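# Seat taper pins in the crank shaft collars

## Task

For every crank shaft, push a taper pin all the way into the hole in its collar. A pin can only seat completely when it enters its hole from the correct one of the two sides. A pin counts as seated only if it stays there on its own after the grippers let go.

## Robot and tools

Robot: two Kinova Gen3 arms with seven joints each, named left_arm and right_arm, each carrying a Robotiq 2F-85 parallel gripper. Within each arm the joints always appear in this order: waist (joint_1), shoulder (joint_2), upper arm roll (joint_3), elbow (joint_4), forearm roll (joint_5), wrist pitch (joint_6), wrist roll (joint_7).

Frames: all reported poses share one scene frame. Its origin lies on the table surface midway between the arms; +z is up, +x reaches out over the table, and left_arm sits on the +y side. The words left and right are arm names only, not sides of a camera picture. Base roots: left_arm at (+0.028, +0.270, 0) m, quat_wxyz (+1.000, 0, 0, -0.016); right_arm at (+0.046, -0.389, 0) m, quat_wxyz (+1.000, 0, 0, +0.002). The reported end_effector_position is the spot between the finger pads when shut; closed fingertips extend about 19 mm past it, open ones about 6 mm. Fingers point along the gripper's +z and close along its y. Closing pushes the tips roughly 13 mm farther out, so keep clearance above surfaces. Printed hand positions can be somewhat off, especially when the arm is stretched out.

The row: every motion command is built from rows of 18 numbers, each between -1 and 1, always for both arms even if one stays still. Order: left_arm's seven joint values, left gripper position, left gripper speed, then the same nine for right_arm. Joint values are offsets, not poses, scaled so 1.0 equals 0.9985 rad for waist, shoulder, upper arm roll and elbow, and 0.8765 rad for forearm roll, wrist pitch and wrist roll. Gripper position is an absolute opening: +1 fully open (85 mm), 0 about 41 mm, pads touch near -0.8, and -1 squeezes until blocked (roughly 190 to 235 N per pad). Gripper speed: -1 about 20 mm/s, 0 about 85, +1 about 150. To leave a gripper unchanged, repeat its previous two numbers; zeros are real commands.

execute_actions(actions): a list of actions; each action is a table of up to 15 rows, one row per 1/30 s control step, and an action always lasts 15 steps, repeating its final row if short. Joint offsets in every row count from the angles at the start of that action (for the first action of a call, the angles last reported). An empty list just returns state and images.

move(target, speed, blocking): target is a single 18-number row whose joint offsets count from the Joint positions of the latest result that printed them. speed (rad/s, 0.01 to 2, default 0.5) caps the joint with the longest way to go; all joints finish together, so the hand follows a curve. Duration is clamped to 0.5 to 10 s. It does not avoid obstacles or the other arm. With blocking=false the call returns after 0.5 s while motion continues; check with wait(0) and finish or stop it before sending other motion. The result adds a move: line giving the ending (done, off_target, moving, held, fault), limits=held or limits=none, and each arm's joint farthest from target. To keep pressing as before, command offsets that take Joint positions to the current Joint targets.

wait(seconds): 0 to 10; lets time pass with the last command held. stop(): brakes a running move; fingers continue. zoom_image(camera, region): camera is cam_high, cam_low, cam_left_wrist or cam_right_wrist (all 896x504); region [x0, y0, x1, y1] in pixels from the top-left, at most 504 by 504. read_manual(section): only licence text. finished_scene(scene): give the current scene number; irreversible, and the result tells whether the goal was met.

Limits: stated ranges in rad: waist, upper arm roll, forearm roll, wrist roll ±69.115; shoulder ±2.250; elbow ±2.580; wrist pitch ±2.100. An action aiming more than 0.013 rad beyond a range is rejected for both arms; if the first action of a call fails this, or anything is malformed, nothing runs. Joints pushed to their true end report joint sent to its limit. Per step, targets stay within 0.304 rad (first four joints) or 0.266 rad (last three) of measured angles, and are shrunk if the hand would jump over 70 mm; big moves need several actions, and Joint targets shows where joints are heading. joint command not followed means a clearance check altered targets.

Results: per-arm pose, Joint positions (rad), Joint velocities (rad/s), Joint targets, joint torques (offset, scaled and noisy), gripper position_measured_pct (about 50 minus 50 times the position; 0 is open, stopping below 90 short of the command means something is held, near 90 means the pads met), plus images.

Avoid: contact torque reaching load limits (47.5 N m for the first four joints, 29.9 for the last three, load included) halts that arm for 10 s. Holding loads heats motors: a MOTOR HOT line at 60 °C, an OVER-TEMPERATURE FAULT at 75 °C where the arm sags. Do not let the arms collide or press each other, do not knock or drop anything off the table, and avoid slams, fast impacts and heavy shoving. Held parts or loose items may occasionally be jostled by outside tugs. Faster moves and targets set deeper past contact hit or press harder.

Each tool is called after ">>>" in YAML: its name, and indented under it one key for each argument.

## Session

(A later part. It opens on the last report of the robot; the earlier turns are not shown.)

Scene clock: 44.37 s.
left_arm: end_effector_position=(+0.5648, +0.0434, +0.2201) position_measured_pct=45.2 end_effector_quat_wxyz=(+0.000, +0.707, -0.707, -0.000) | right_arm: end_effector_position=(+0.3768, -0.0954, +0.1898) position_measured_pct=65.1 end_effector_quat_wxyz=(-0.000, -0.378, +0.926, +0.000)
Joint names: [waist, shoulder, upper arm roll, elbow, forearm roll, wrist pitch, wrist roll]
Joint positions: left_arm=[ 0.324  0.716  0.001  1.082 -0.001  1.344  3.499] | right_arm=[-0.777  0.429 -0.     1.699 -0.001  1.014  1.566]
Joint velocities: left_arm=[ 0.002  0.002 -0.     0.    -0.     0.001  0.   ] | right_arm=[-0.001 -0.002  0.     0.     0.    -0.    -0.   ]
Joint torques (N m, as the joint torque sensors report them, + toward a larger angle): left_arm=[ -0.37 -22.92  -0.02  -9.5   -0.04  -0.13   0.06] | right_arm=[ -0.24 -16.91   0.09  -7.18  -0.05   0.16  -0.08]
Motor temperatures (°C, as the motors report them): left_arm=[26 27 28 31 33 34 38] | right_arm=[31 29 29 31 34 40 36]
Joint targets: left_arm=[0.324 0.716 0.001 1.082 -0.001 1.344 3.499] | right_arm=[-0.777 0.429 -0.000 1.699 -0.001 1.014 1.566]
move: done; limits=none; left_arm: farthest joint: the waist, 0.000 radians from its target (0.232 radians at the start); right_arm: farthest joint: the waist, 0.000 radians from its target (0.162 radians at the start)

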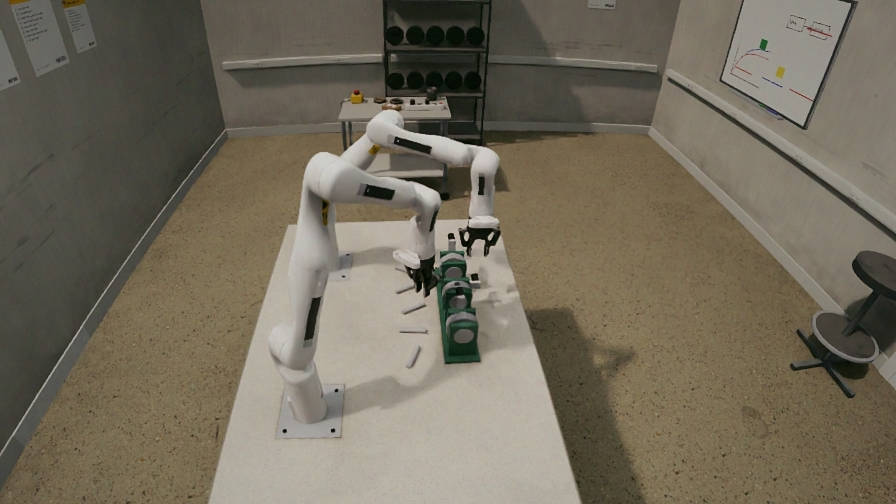

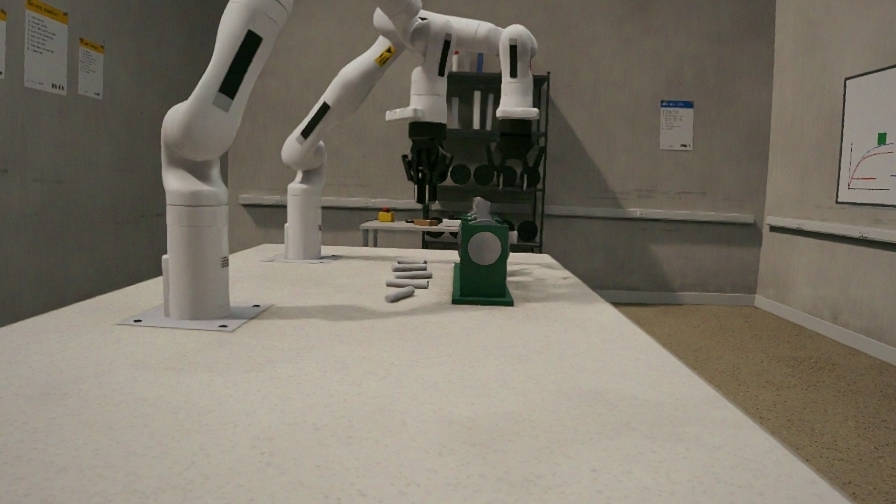

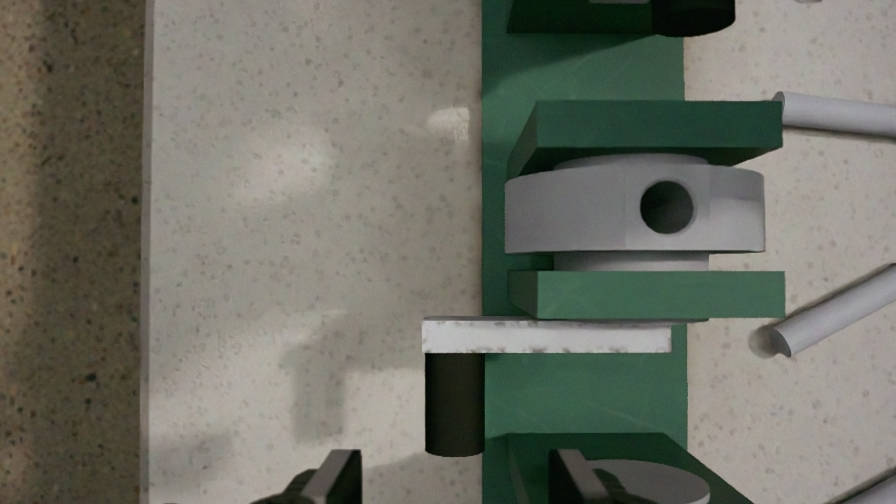

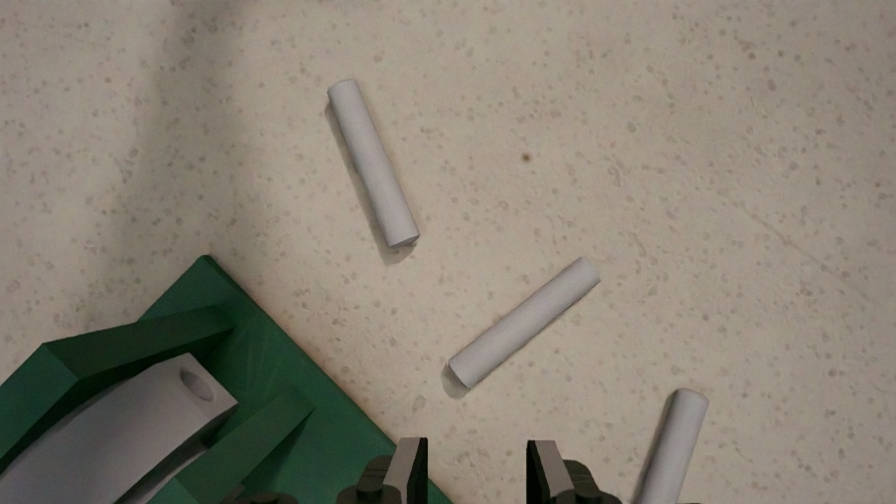

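>>> execute_actions:
  actions: []

Scene clock: 45.63 s.
left_arm: end_effector_position=(+0.5648, +0.0433, +0.2199) position_measured_pct=45.2 end_effector_quat_wxyz=(+0.000, +0.707, -0.707, -0.000) | right_arm: end_effector_position=(+0.3768, -0.0954, +0.1899) position_measured_pct=65.1 end_effector_quat_wxyz=(-0.000, -0.378, +0.926, +0.000)
Joint names: [waist, shoulder, upper arm roll, elbow, forearm roll, wrist pitch, wrist roll]
Joint positions: left_arm=[ 0.324  0.716  0.001  1.082 -0.001  1.344  3.499] | right_arm=[-0.777  0.429 -0.     1.699 -0.001  1.014  1.566]
Joint velocities: left_arm=[-0.    -0.    -0.003  0.     0.    -0.     0.   ] | right_arm=[ 0.     0.001 -0.001  0.     0.     0.    -0.   ]
Joint torques (N m, as the joint torque sensors report them, + toward a larger angle): left_arm=[ -0.19 -22.8   -0.18  -9.35   0.02  -0.3    0.15] | right_arm=[  0.06 -16.53   0.31  -7.34   0.09   0.6   -0.16]
Motor temperatures (°C, as the motors report them): left_arm=[26 27 28 31 33 34 38] | right_arm=[31 29 29 31 34 40 36]
Joint targets: left_arm=[0.324 0.716 0.001 1.082 -0.001 1.344 3.499] | right_arm=[-0.777 0.429 -0.000 1.699 -0.001 1.014 1.566]

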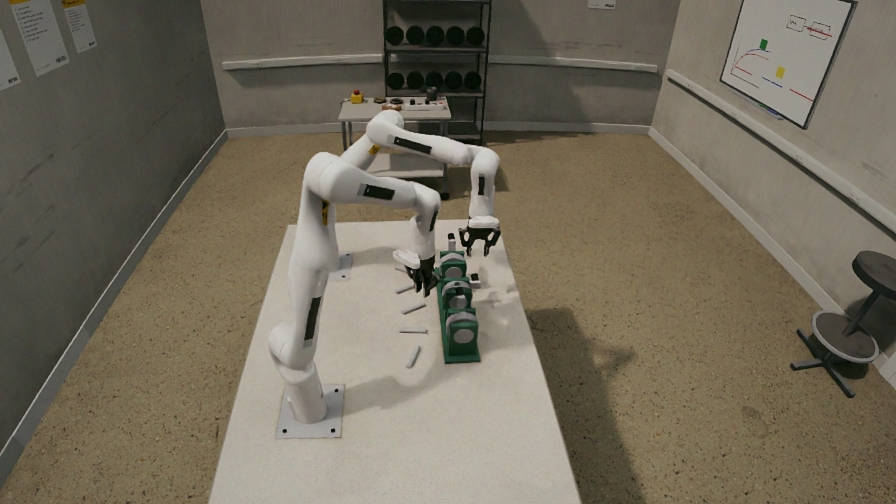

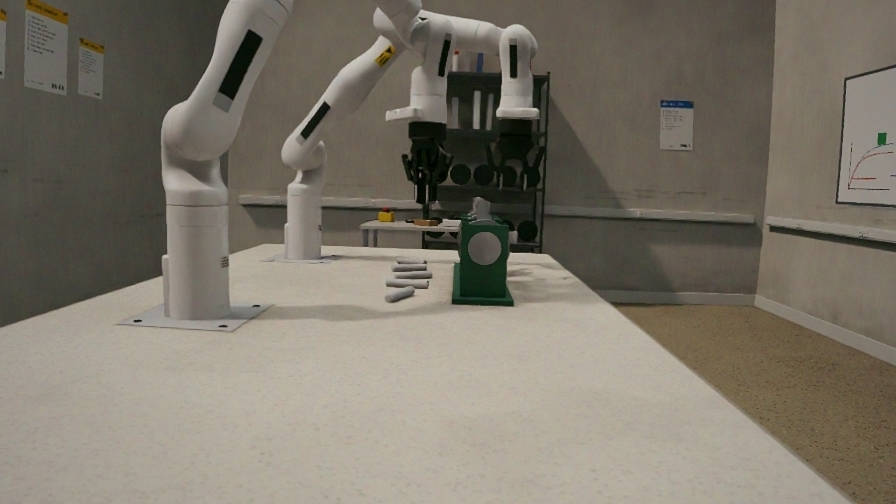

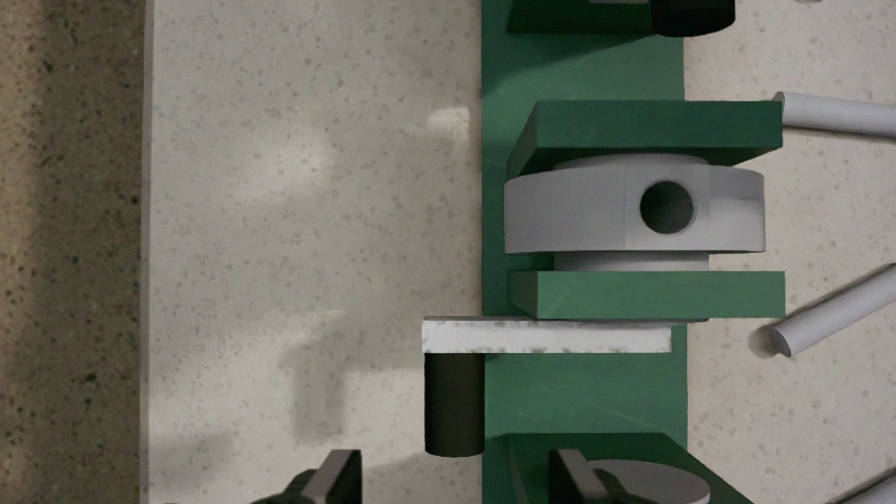

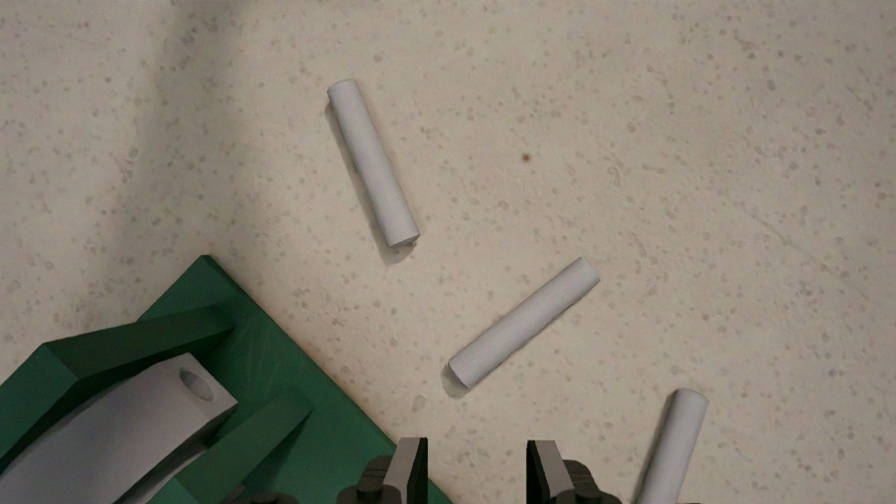

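>>> move:
  target: [0,0.1114,0,0.1821,0,-0.3347,0,0.1,0,0,0.213,0,0.1527,0,-0.4171,-0.993,-0.3,0]
  speed: 0.6

>>> execute_actions:
  actions:
    - [[0,0,0,0,0,0,0,-0.45,0,0,0,0,0,0,0,0,-0.3,0]]

Scene clock: 47.80 s.
left_arm: end_effector_position=(+0.5648, +0.0432, +0.1019) position_measured_pct=45.2 end_effector_quat_wxyz=(+0.000, +0.707, -0.707, +0.000) | right_arm: end_effector_position=(+0.3768, -0.0954, +0.0601) position_measured_pct=65.1 end_effector_quat_wxyz=(-0.000, +0.048, +0.999, +0.000)
Joint names: [waist, shoulder, upper arm roll, elbow, forearm roll, wrist pitch, wrist roll]
Joint positions: left_arm=[ 0.324  0.827  0.001  1.264 -0.001  1.05   3.499] | right_arm=[-0.777  0.642 -0.     1.851 -0.001  0.648  0.695]
Joint velocities: left_arm=[-0.     0.001 -0.    -0.    -0.     0.    -0.   ] | right_arm=[-0.     0.002  0.001  0.001  0.     0.     0.   ]
Joint torques (N m, as the joint torque sensors report them, + toward a larger angle): left_arm=[ -0.03 -22.96   0.29  -8.12   0.13   0.13  -0.08] | right_arm=[  0.02 -17.86   0.25  -5.42  -0.13   0.09  -0.12]
Motor temperatures (°C, as the motors report them): left_arm=[26 27 28 31 33 34 38] | right_arm=[31 29 29 31 34 40 36]
Joint targets: left_arm=[0.324 0.828 0.001 1.264 -0.001 1.050 3.499] | right_arm=[-0.777 0.642 -0.000 1.851 -0.001 0.648 0.695]
move: done; limits=none; left_arm: farthest joint: the waist, 0.000 radians from its target (0.000 radians at the start); right_arm: farthest joint: the waist, 0.000 radians from its target (0.000 radians at the start)

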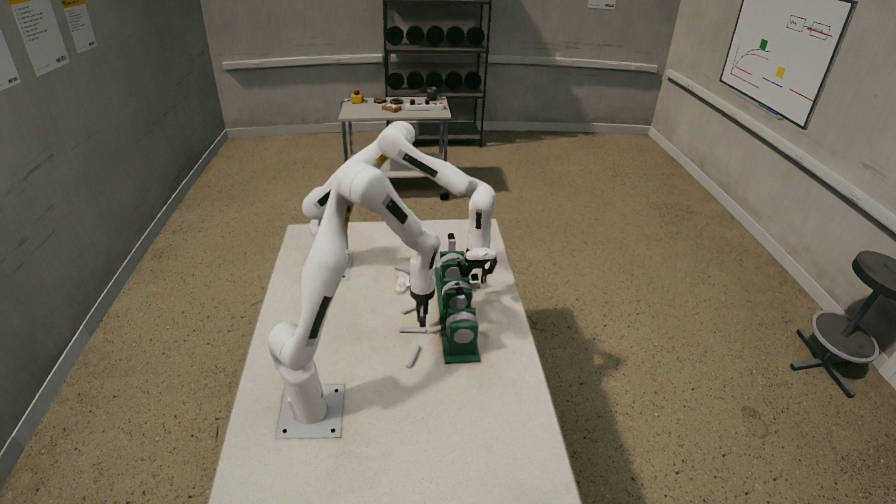

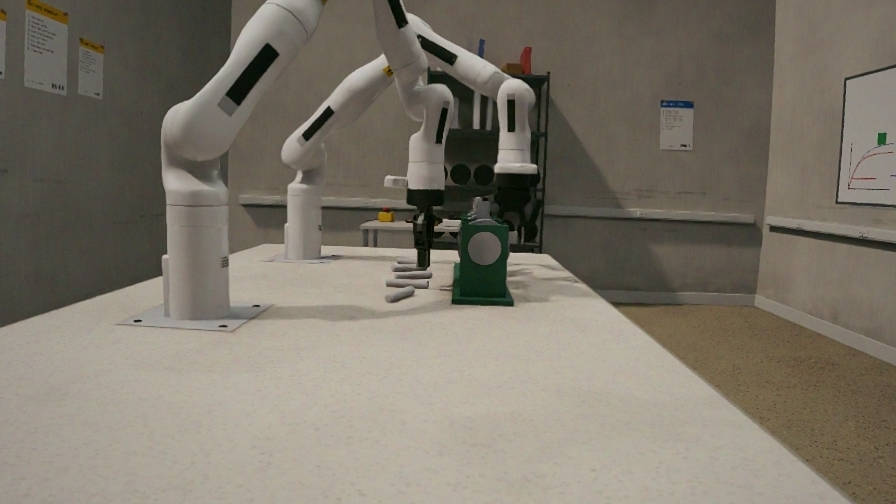

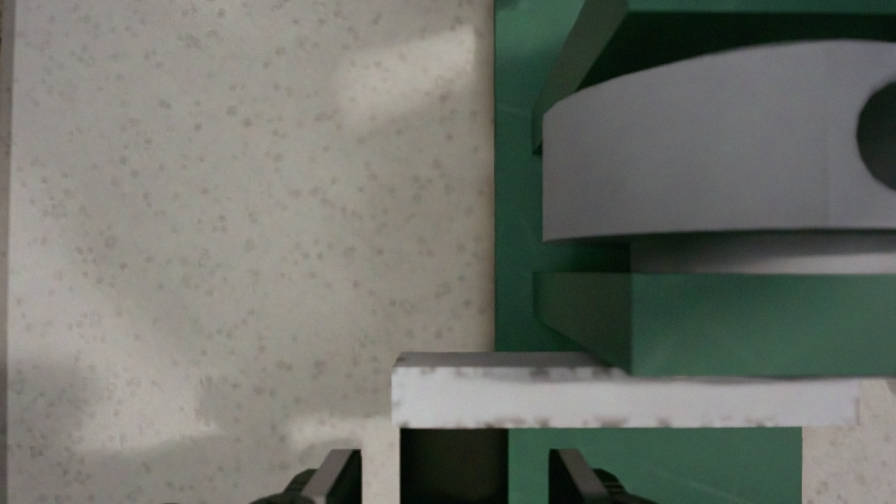

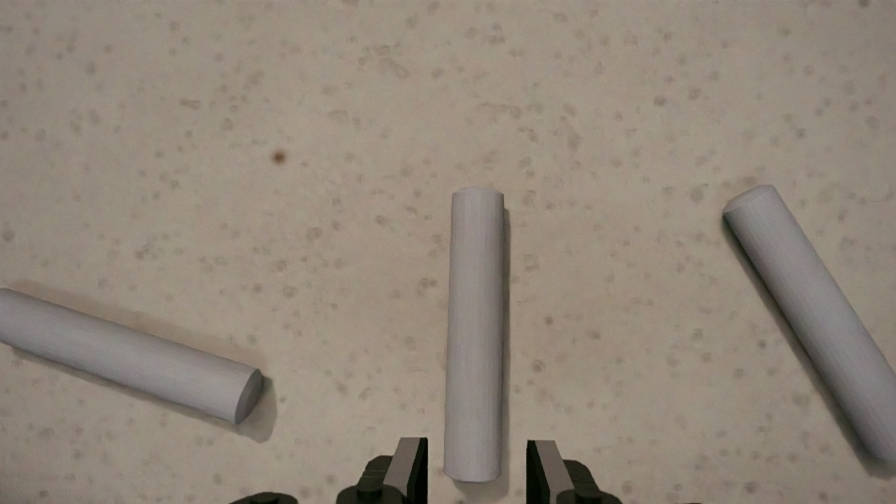

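Scene clock: 48.30 s.
left_arm: end_effector_position=(+0.5650, +0.0432, +0.1021) position_measured_pct=68.7 end_effector_quat_wxyz=(-0.000, +0.707, -0.707, +0.000) | right_arm: end_effector_position=(+0.3768, -0.0953, +0.0601) position_measured_pct=65.1 end_effector_quat_wxyz=(-0.000, +0.048, +0.999, +0.000)
Joint names: [waist, shoulder, upper arm roll, elbow, forearm roll, wrist pitch, wrist roll]
Joint positions: left_arm=[ 0.324  0.827  0.001  1.264 -0.001  1.05   3.499] | right_arm=[-0.777  0.642 -0.     1.851 -0.001  0.648  0.695]
Joint velocities: left_arm=[ 0.001 -0.    -0.    -0.001  0.     0.    -0.   ] | right_arm=[-0. -0. -0.  0. -0. -0. -0.]
Joint torques (N m, as the joint torque sensors report them, + toward a larger angle): left_arm=[ -0.6  -23.25   0.09  -8.26  -0.04   0.07  -0.45] | right_arm=[ -0.38 -18.15   0.93  -5.17   0.     0.28  -0.16]
Motor temperatures (°C, as the motors report them): left_arm=[26 27 28 31 33 34 38] | right_arm=[31 29 29 31 34 40 36]
Joint targets: left_arm=[0.324 0.827 0.001 1.264 -0.001 1.050 3.499] | right_arm=[-0.777 0.642 -0.000 1.851 -0.001 0.648 0.695]

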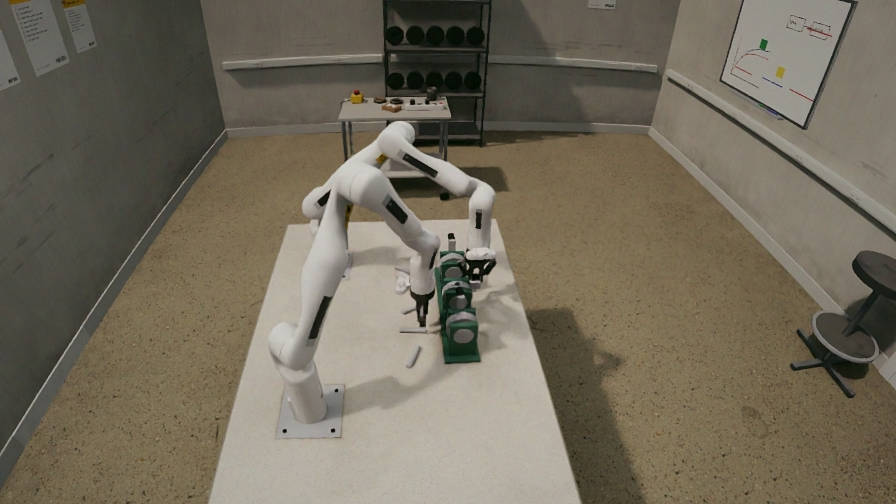

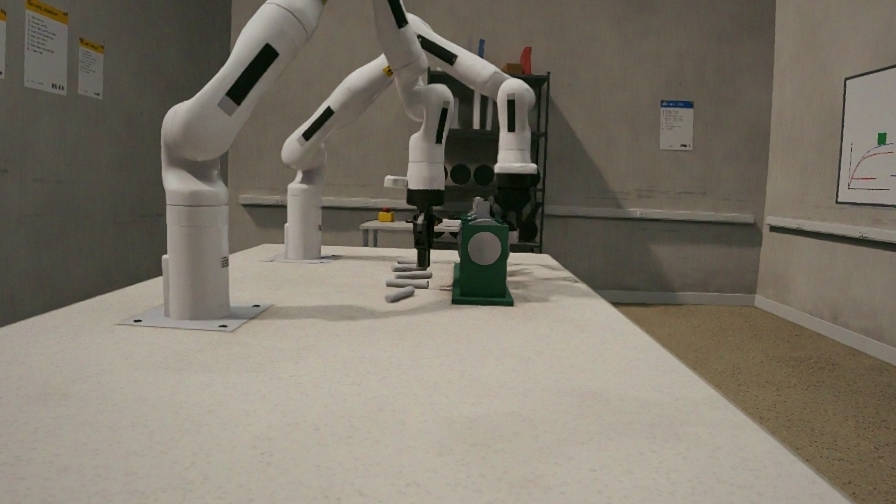

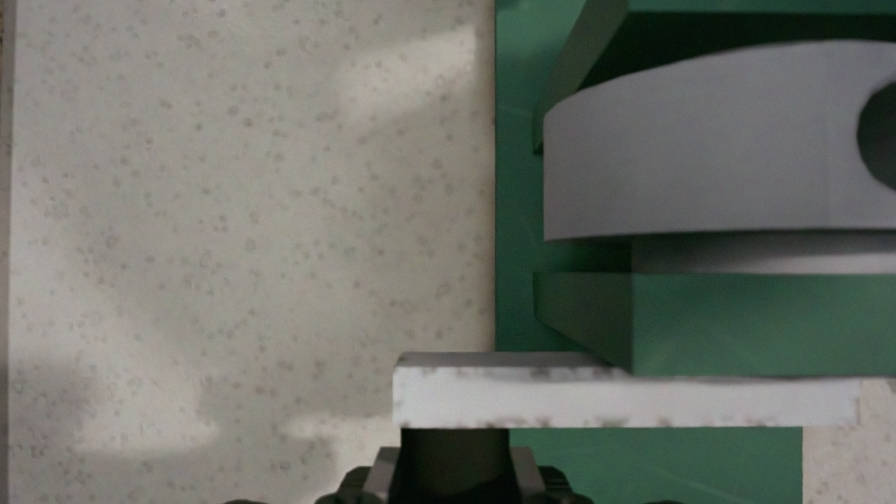

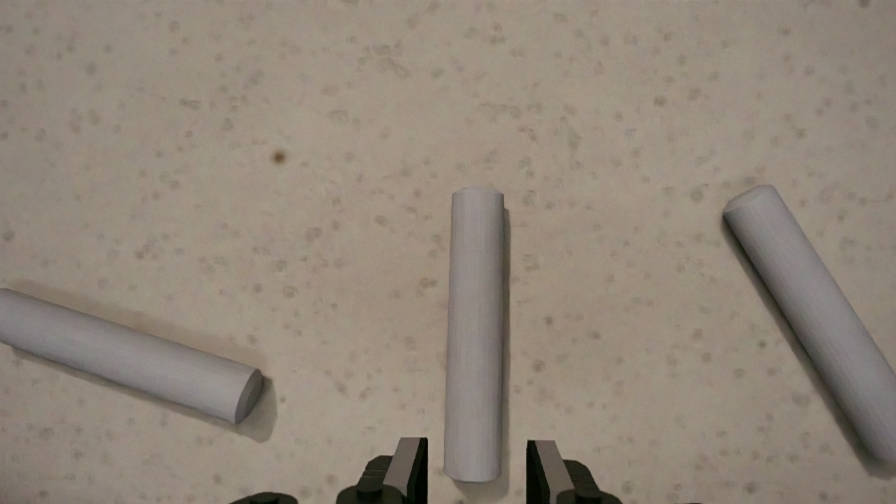

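>>> move:
  target: [0.0056,-0.0601,0,-0.0008,0,0.0694,0.0064,-0.45,0,0,0.0758,0,0.0199,0,-0.1091,0,-0.3,0]
  speed: 0.15

>>> move:
  target: [0.0166,-0.0799,0,0.0681,0,0.0135,0.0189,-0.45,0,0,0,0,0,0,0,0,-1,0]
  speed: 0.12

>>> move:
  target: [0.0258,-0.0818,0,0.1187,0,-0.042,0.0294,-0.45,0,0,-0.0758,0,-0.0199,0,0.1091,0,-1,0]
  speed: 0.15

Scene clock: 50.30 s.
left_arm: end_effector_position=(+0.5560, +0.0433, +0.1361) position_measured_pct=68.7 end_effector_quat_wxyz=(-0.000, +0.707, -0.707, +0.000) | right_arm: end_effector_position=(+0.3769, -0.0953, +0.0233) position_measured_pct=65.1 end_effector_quat_wxyz=(+0.000, +0.048, +0.999, +0.000)
Joint names: [waist, shoulder, upper arm roll, elbow, forearm roll, wrist pitch, wrist roll]
Joint positions: left_arm=[ 0.329  0.769  0.001  1.263 -0.001  1.109  3.505] | right_arm=[-0.777  0.717 -0.     1.871 -0.001  0.553  0.695]
Joint velocities: left_arm=[-0.    -0.002  0.001  0.    -0.     0.001  0.   ] | right_arm=[0.    0.006 0.002 0.002 0.    0.    0.   ]
Joint torques (N m, as the joint torque sensors report them, + toward a larger angle): left_arm=[  0.21 -23.98   0.13  -8.08   0.12   0.5   -0.27] | right_arm=[ -0.04 -18.6    0.89  -4.51   0.05   0.29  -0.16]
Motor temperatures (°C, as the motors report them): left_arm=[26 27 28 31 33 34 38] | right_arm=[31 29 29 31 34 40 36]
Joint targets: left_arm=[0.329 0.767 0.001 1.263 -0.001 1.111 3.505] | right_arm=[-0.777 0.717 -0.000 1.871 -0.001 0.553 0.695]
move: done; limits=none; left_arm: farthest joint: the shoulder, 0.002 radians from its target (0.060 radians at the start); right_arm: farthest joint: the shoulder, 0.001 radians from its target (0.076 radians at the start)

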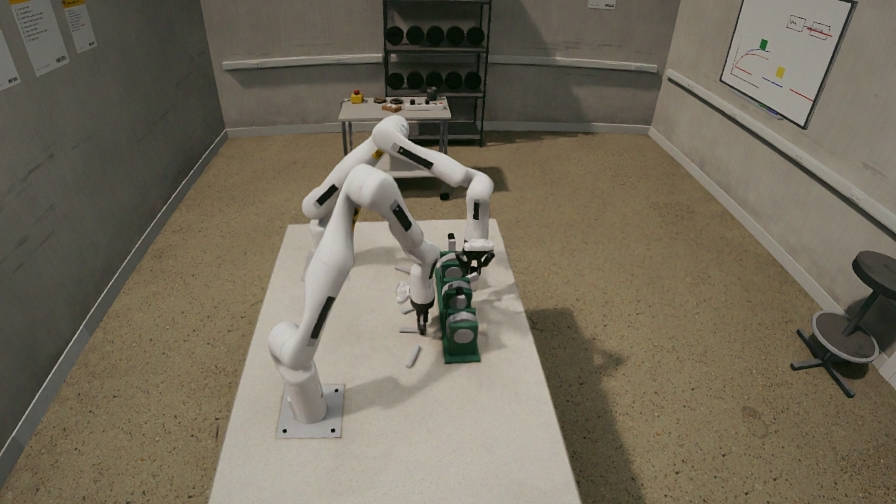

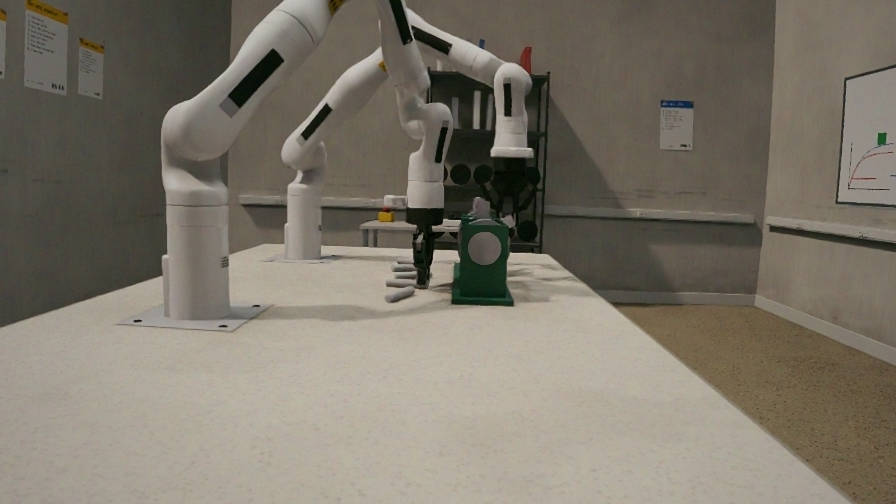

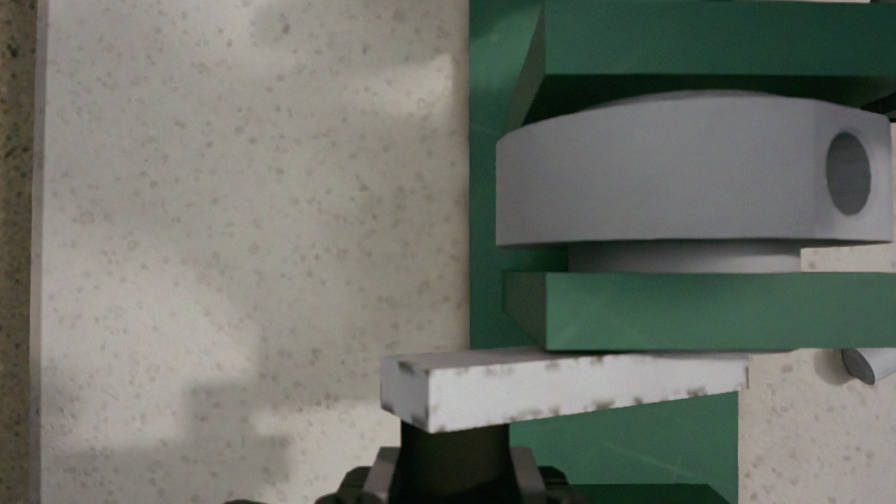

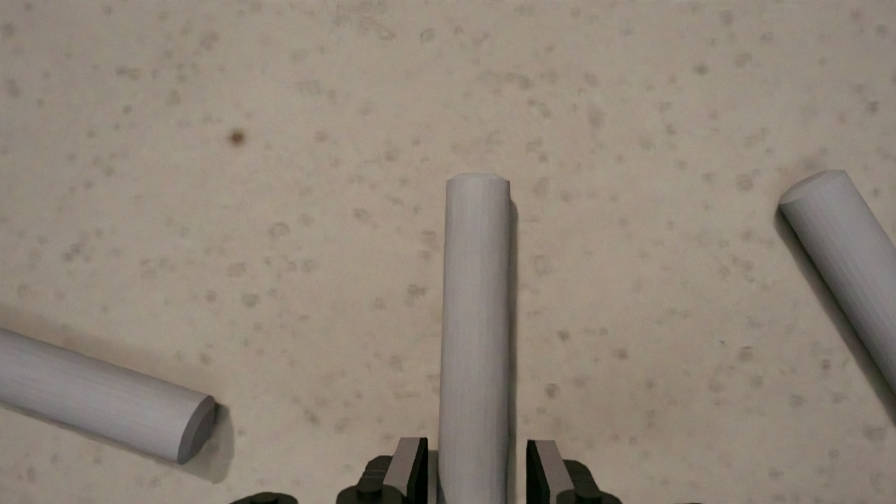

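Scene clock: 51.23 s.
left_arm: end_effector_position=(+0.5314, +0.0433, +0.1615) position_measured_pct=68.7 end_effector_quat_wxyz=(-0.001, +0.707, -0.707, +0.001) | right_arm: end_effector_position=(+0.3770, -0.0953, +0.0238) position_measured_pct=77.4 end_effector_quat_wxyz=(+0.000, +0.048, +0.999, +0.001)
Joint names: [waist, shoulder, upper arm roll, elbow, forearm roll, wrist pitch, wrist roll]
Joint positions: left_arm=[ 0.345  0.69   0.001  1.33  -0.001  1.12   3.521] | right_arm=[-0.777  0.716 -0.     1.872 -0.     0.553  0.695]
Joint velocities: left_arm=[ 0.001 -0.003 -0.     0.003  0.     0.001  0.   ] | right_arm=[-0.    -0.001  0.001  0.002 -0.     0.001  0.   ]
Joint torques (N m, as the joint torque sensors report them, + toward a larger angle): left_arm=[  0.35 -22.47   0.17  -8.06   0.15   0.69  -0.07] | right_arm=[ -0.49 -17.66   0.41  -4.39   0.17  -0.17   0.05]
Motor temperatures (°C, as the motors report them): left_arm=[26 27 28 31 33 34 38] | right_arm=[31 29 29 31 34 40 36]
Joint targets: left_arm=[0.346 0.689 0.001 1.331 -0.001 1.121 3.522] | right_arm=[-0.777 0.717 -0.000 1.871 -0.001 0.553 0.695]
move: done; limits=none; left_arm: farthest joint: the shoulder, 0.001 radians from its target (0.080 radians at the start); right_arm: farthest joint: the shoulder, 0.001 radians from its target (0.000 radians at the start)

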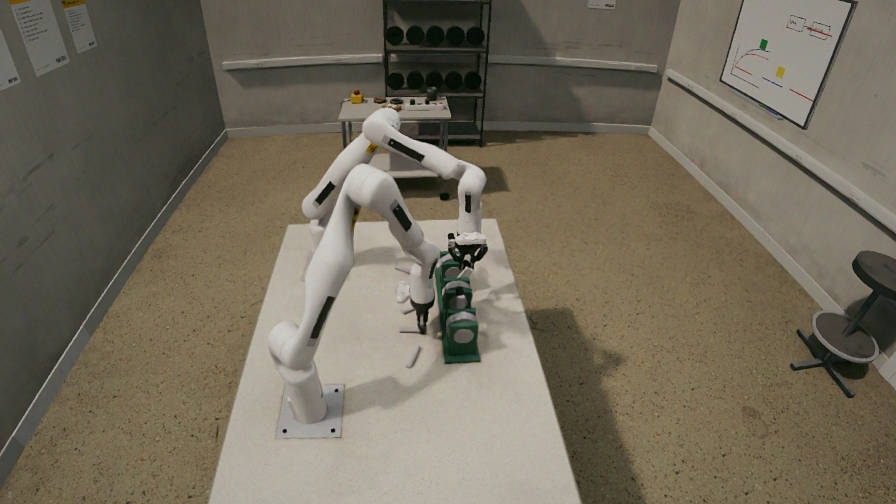

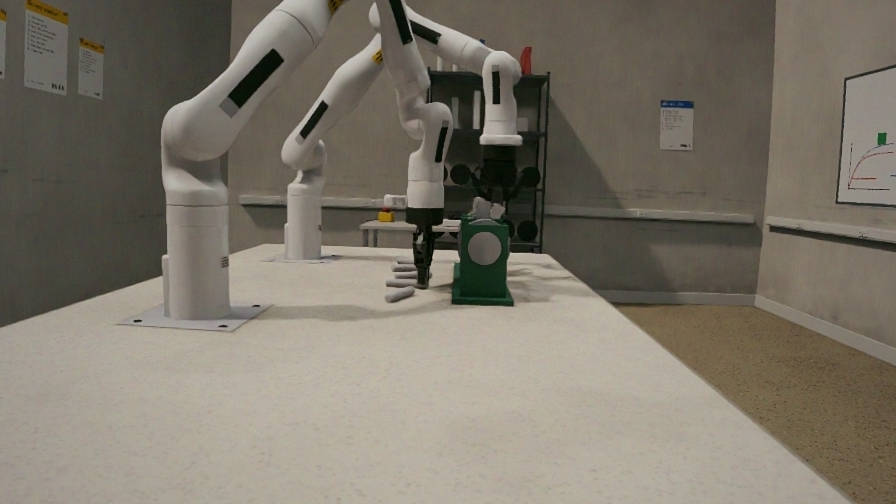

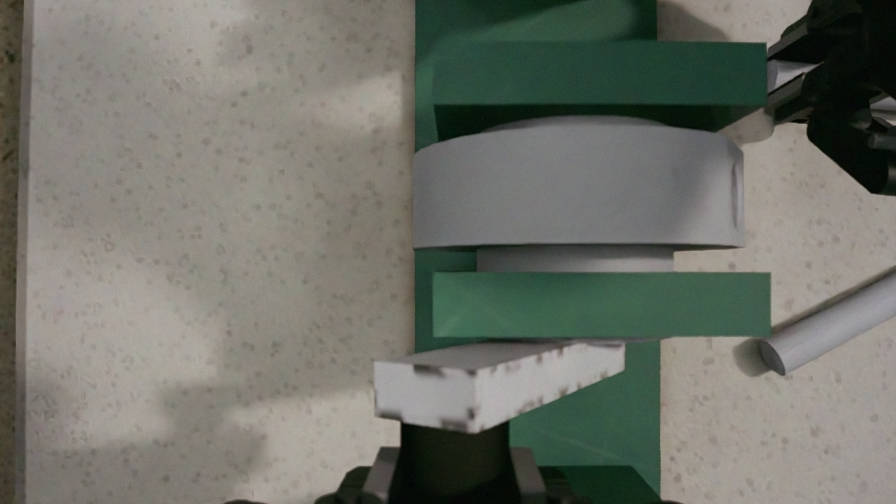

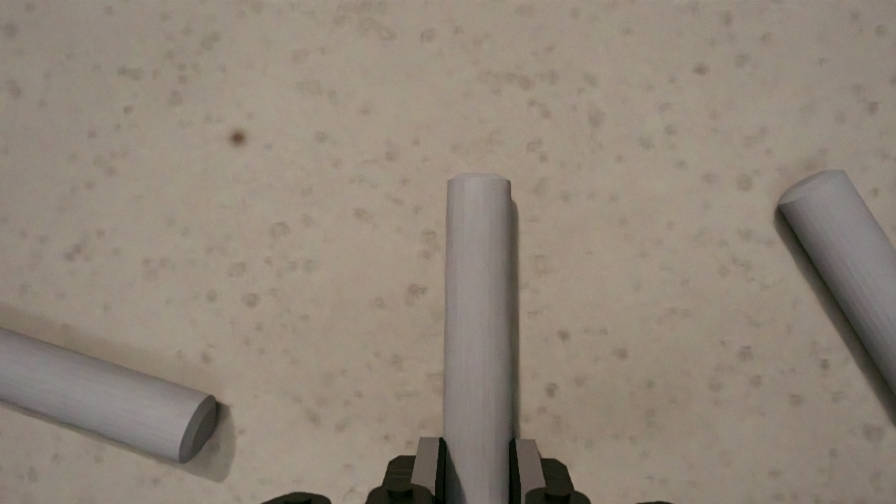

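Scene clock: 52.33 s.
left_arm: end_effector_position=(+0.4963, +0.0434, +0.1717) position_measured_pct=68.7 end_effector_quat_wxyz=(-0.001, +0.708, -0.707, +0.001) | right_arm: end_effector_position=(+0.3769, -0.0954, +0.0606) position_measured_pct=77.4 end_effector_quat_wxyz=(+0.000, +0.048, +0.999, +0.000)
Joint names: [waist, shoulder, upper arm roll, elbow, forearm roll, wrist pitch, wrist roll]
Joint positions: left_arm=[ 0.371  0.609  0.001  1.447 -0.001  1.081  3.547] | right_arm=[-0.777  0.64  -0.     1.852 -0.     0.649  0.695]
Joint velocities: left_arm=[ 0.001 -0.001 -0.001  0.001 -0.    -0.001  0.   ] | right_arm=[-0.    -0.003  0.001 -0.003  0.     0.    -0.   ]
Joint torques (N m, as the joint torque sensors report them, + toward a larger angle): left_arm=[  0.22 -20.45   0.4   -7.74   0.3    0.41  -0.05] | right_arm=[ -0.41 -19.08   0.2   -5.17  -0.25  -0.03  -0.11]
Motor temperatures (°C, as the motors report them): left_arm=[26 27 28 31 33 34 38] | right_arm=[31 29 29 31 34 40 36]
Joint targets: left_arm=[0.371 0.609 0.001 1.448 -0.001 1.083 3.547] | right_arm=[-0.777 0.640 -0.000 1.852 -0.000 0.649 0.695]
move: done; limits=none; left_arm: farthest joint: the wrist pitch, 0.002 radians from its target (0.036 radians at the start); right_arm: farthest joint: the waist, 0.000 radians from its target (0.000 radians at the start)

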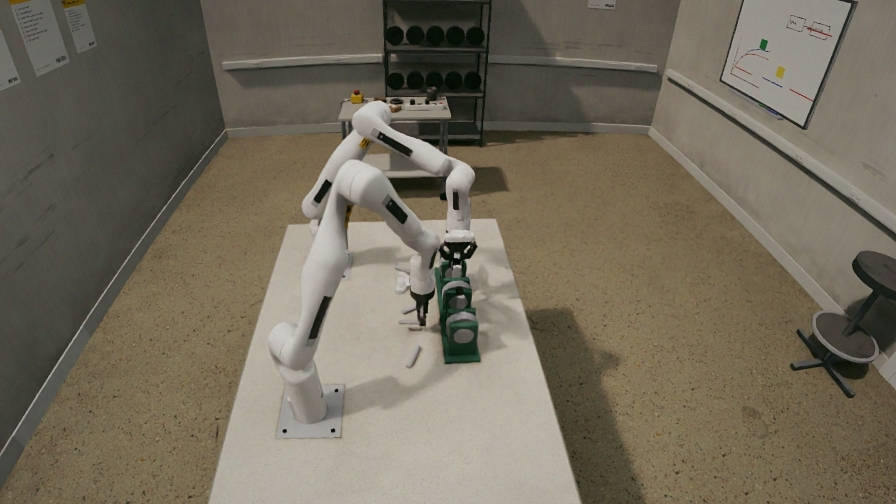

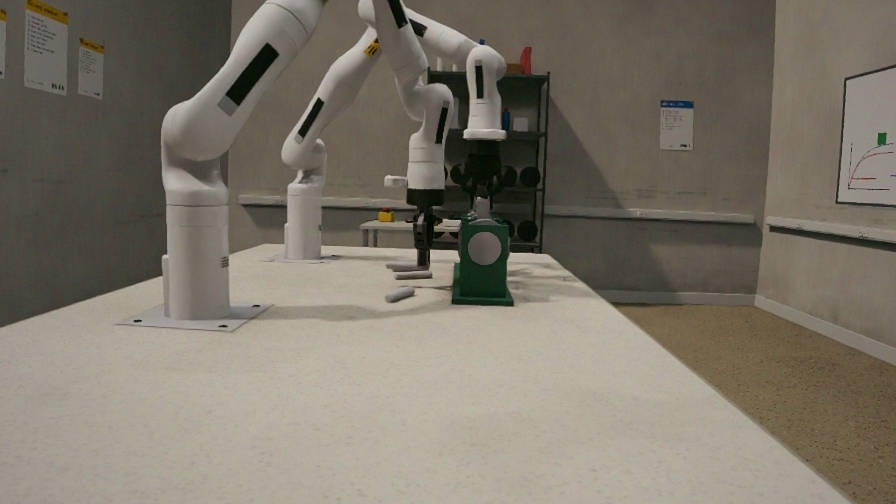

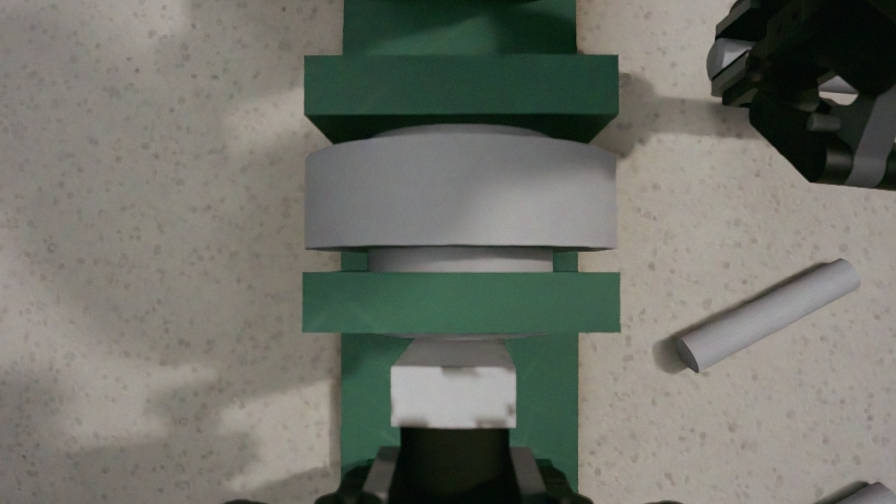

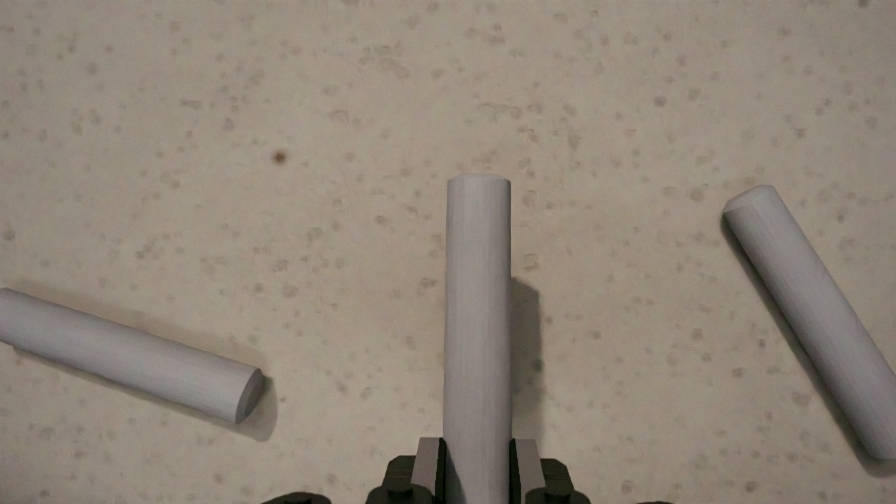

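>>> move:
  target: [0.001,-0.0033,0,0.0025,0,0.006,0.001,-0.45,0,0.1458,-0.365,0,-0.101,0,0.5315,0.2743,-1,0]
  speed: 0.5

Scene clock: 54.43 s.
left_arm: end_effector_position=(+0.4941, +0.0434, +0.1718) position_measured_pct=68.7 end_effector_quat_wxyz=(-0.000, +0.707, -0.707, -0.001) | right_arm: end_effector_position=(+0.3797, -0.1731, +0.2399) position_measured_pct=77.4 end_effector_quat_wxyz=(-0.000, +0.000, +1.000, +0.000)
Joint names: [waist, shoulder, upper arm roll, elbow, forearm roll, wrist pitch, wrist roll]
Joint positions: left_arm=[ 0.372  0.608  0.001  1.449 -0.001  1.085  3.548] | right_arm=[-0.632  0.276 -0.     1.751 -0.     1.115  0.936]
Joint velocities: left_arm=[-0.     0.    -0.001  0.001  0.     0.001  0.   ] | right_arm=[ 0.001 -0.003  0.     0.002  0.     0.001 -0.   ]
Joint torques (N m, as the joint torque sensors report them, + toward a larger angle): left_arm=[ -0.2  -21.98   0.18  -8.24   0.08   0.64  -0.34] | right_arm=[ -0.73 -14.55   0.37  -8.01   0.     0.18   0.15]
Motor temperatures (°C, as the motors report them): left_arm=[26 27 28 31 33 34 38] | right_arm=[31 30 29 31 34 40 36]
Joint targets: left_arm=[0.372 0.606 0.001 1.450 -0.001 1.087 3.548] | right_arm=[-0.632 0.276 -0.000 1.751 -0.000 1.115 0.936]
move: done; limits=none; left_arm: farthest joint: the shoulder, 0.002 radians from its target (0.004 radians at the start); right_arm: farthest joint: the waist, 0.000 radians from its target (0.146 radians at the start)

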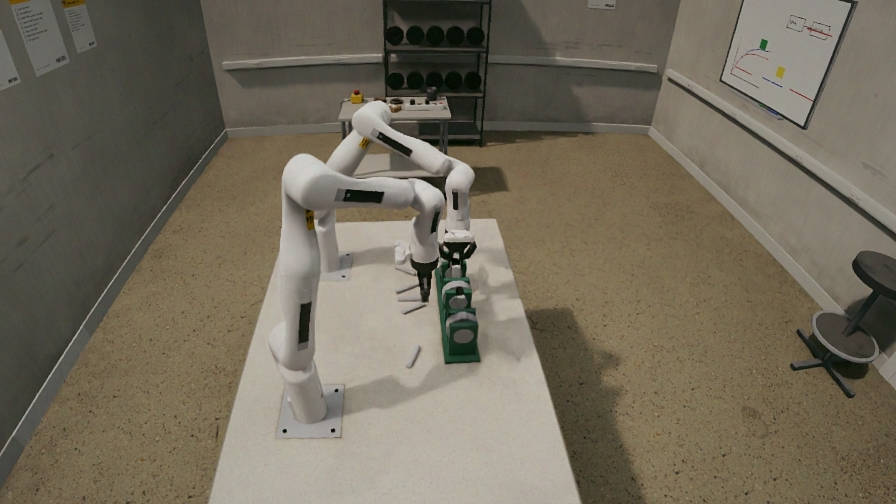

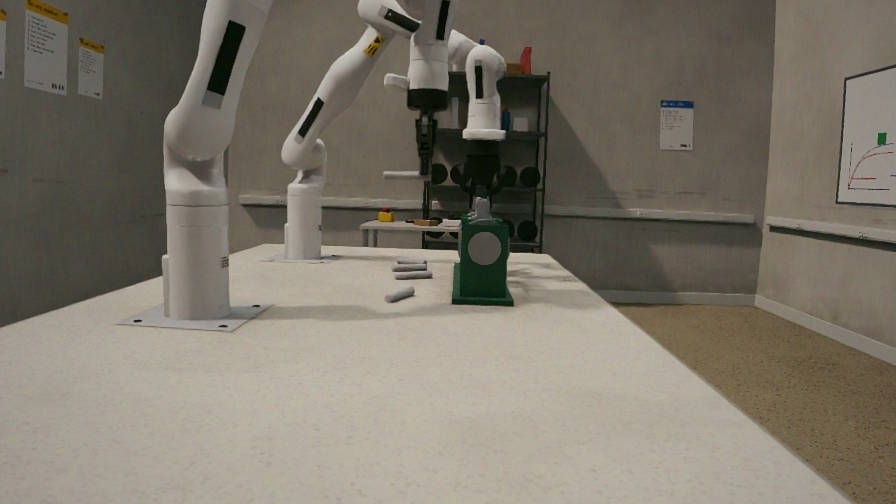

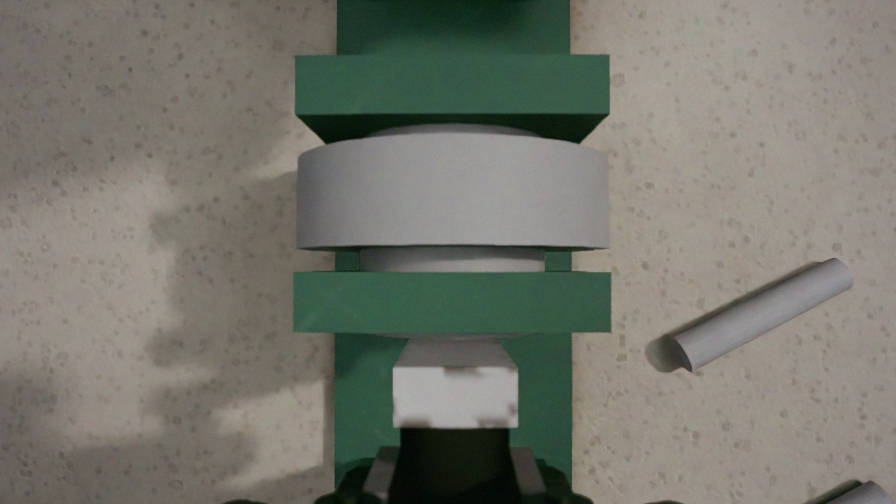

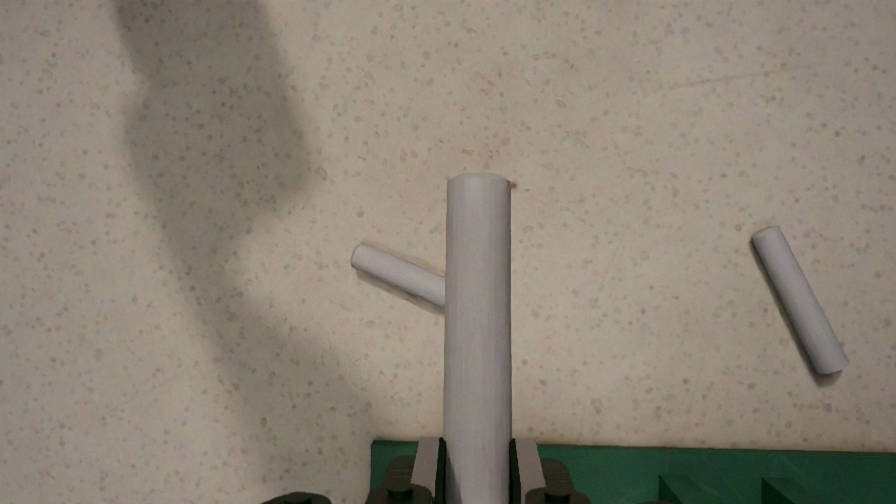

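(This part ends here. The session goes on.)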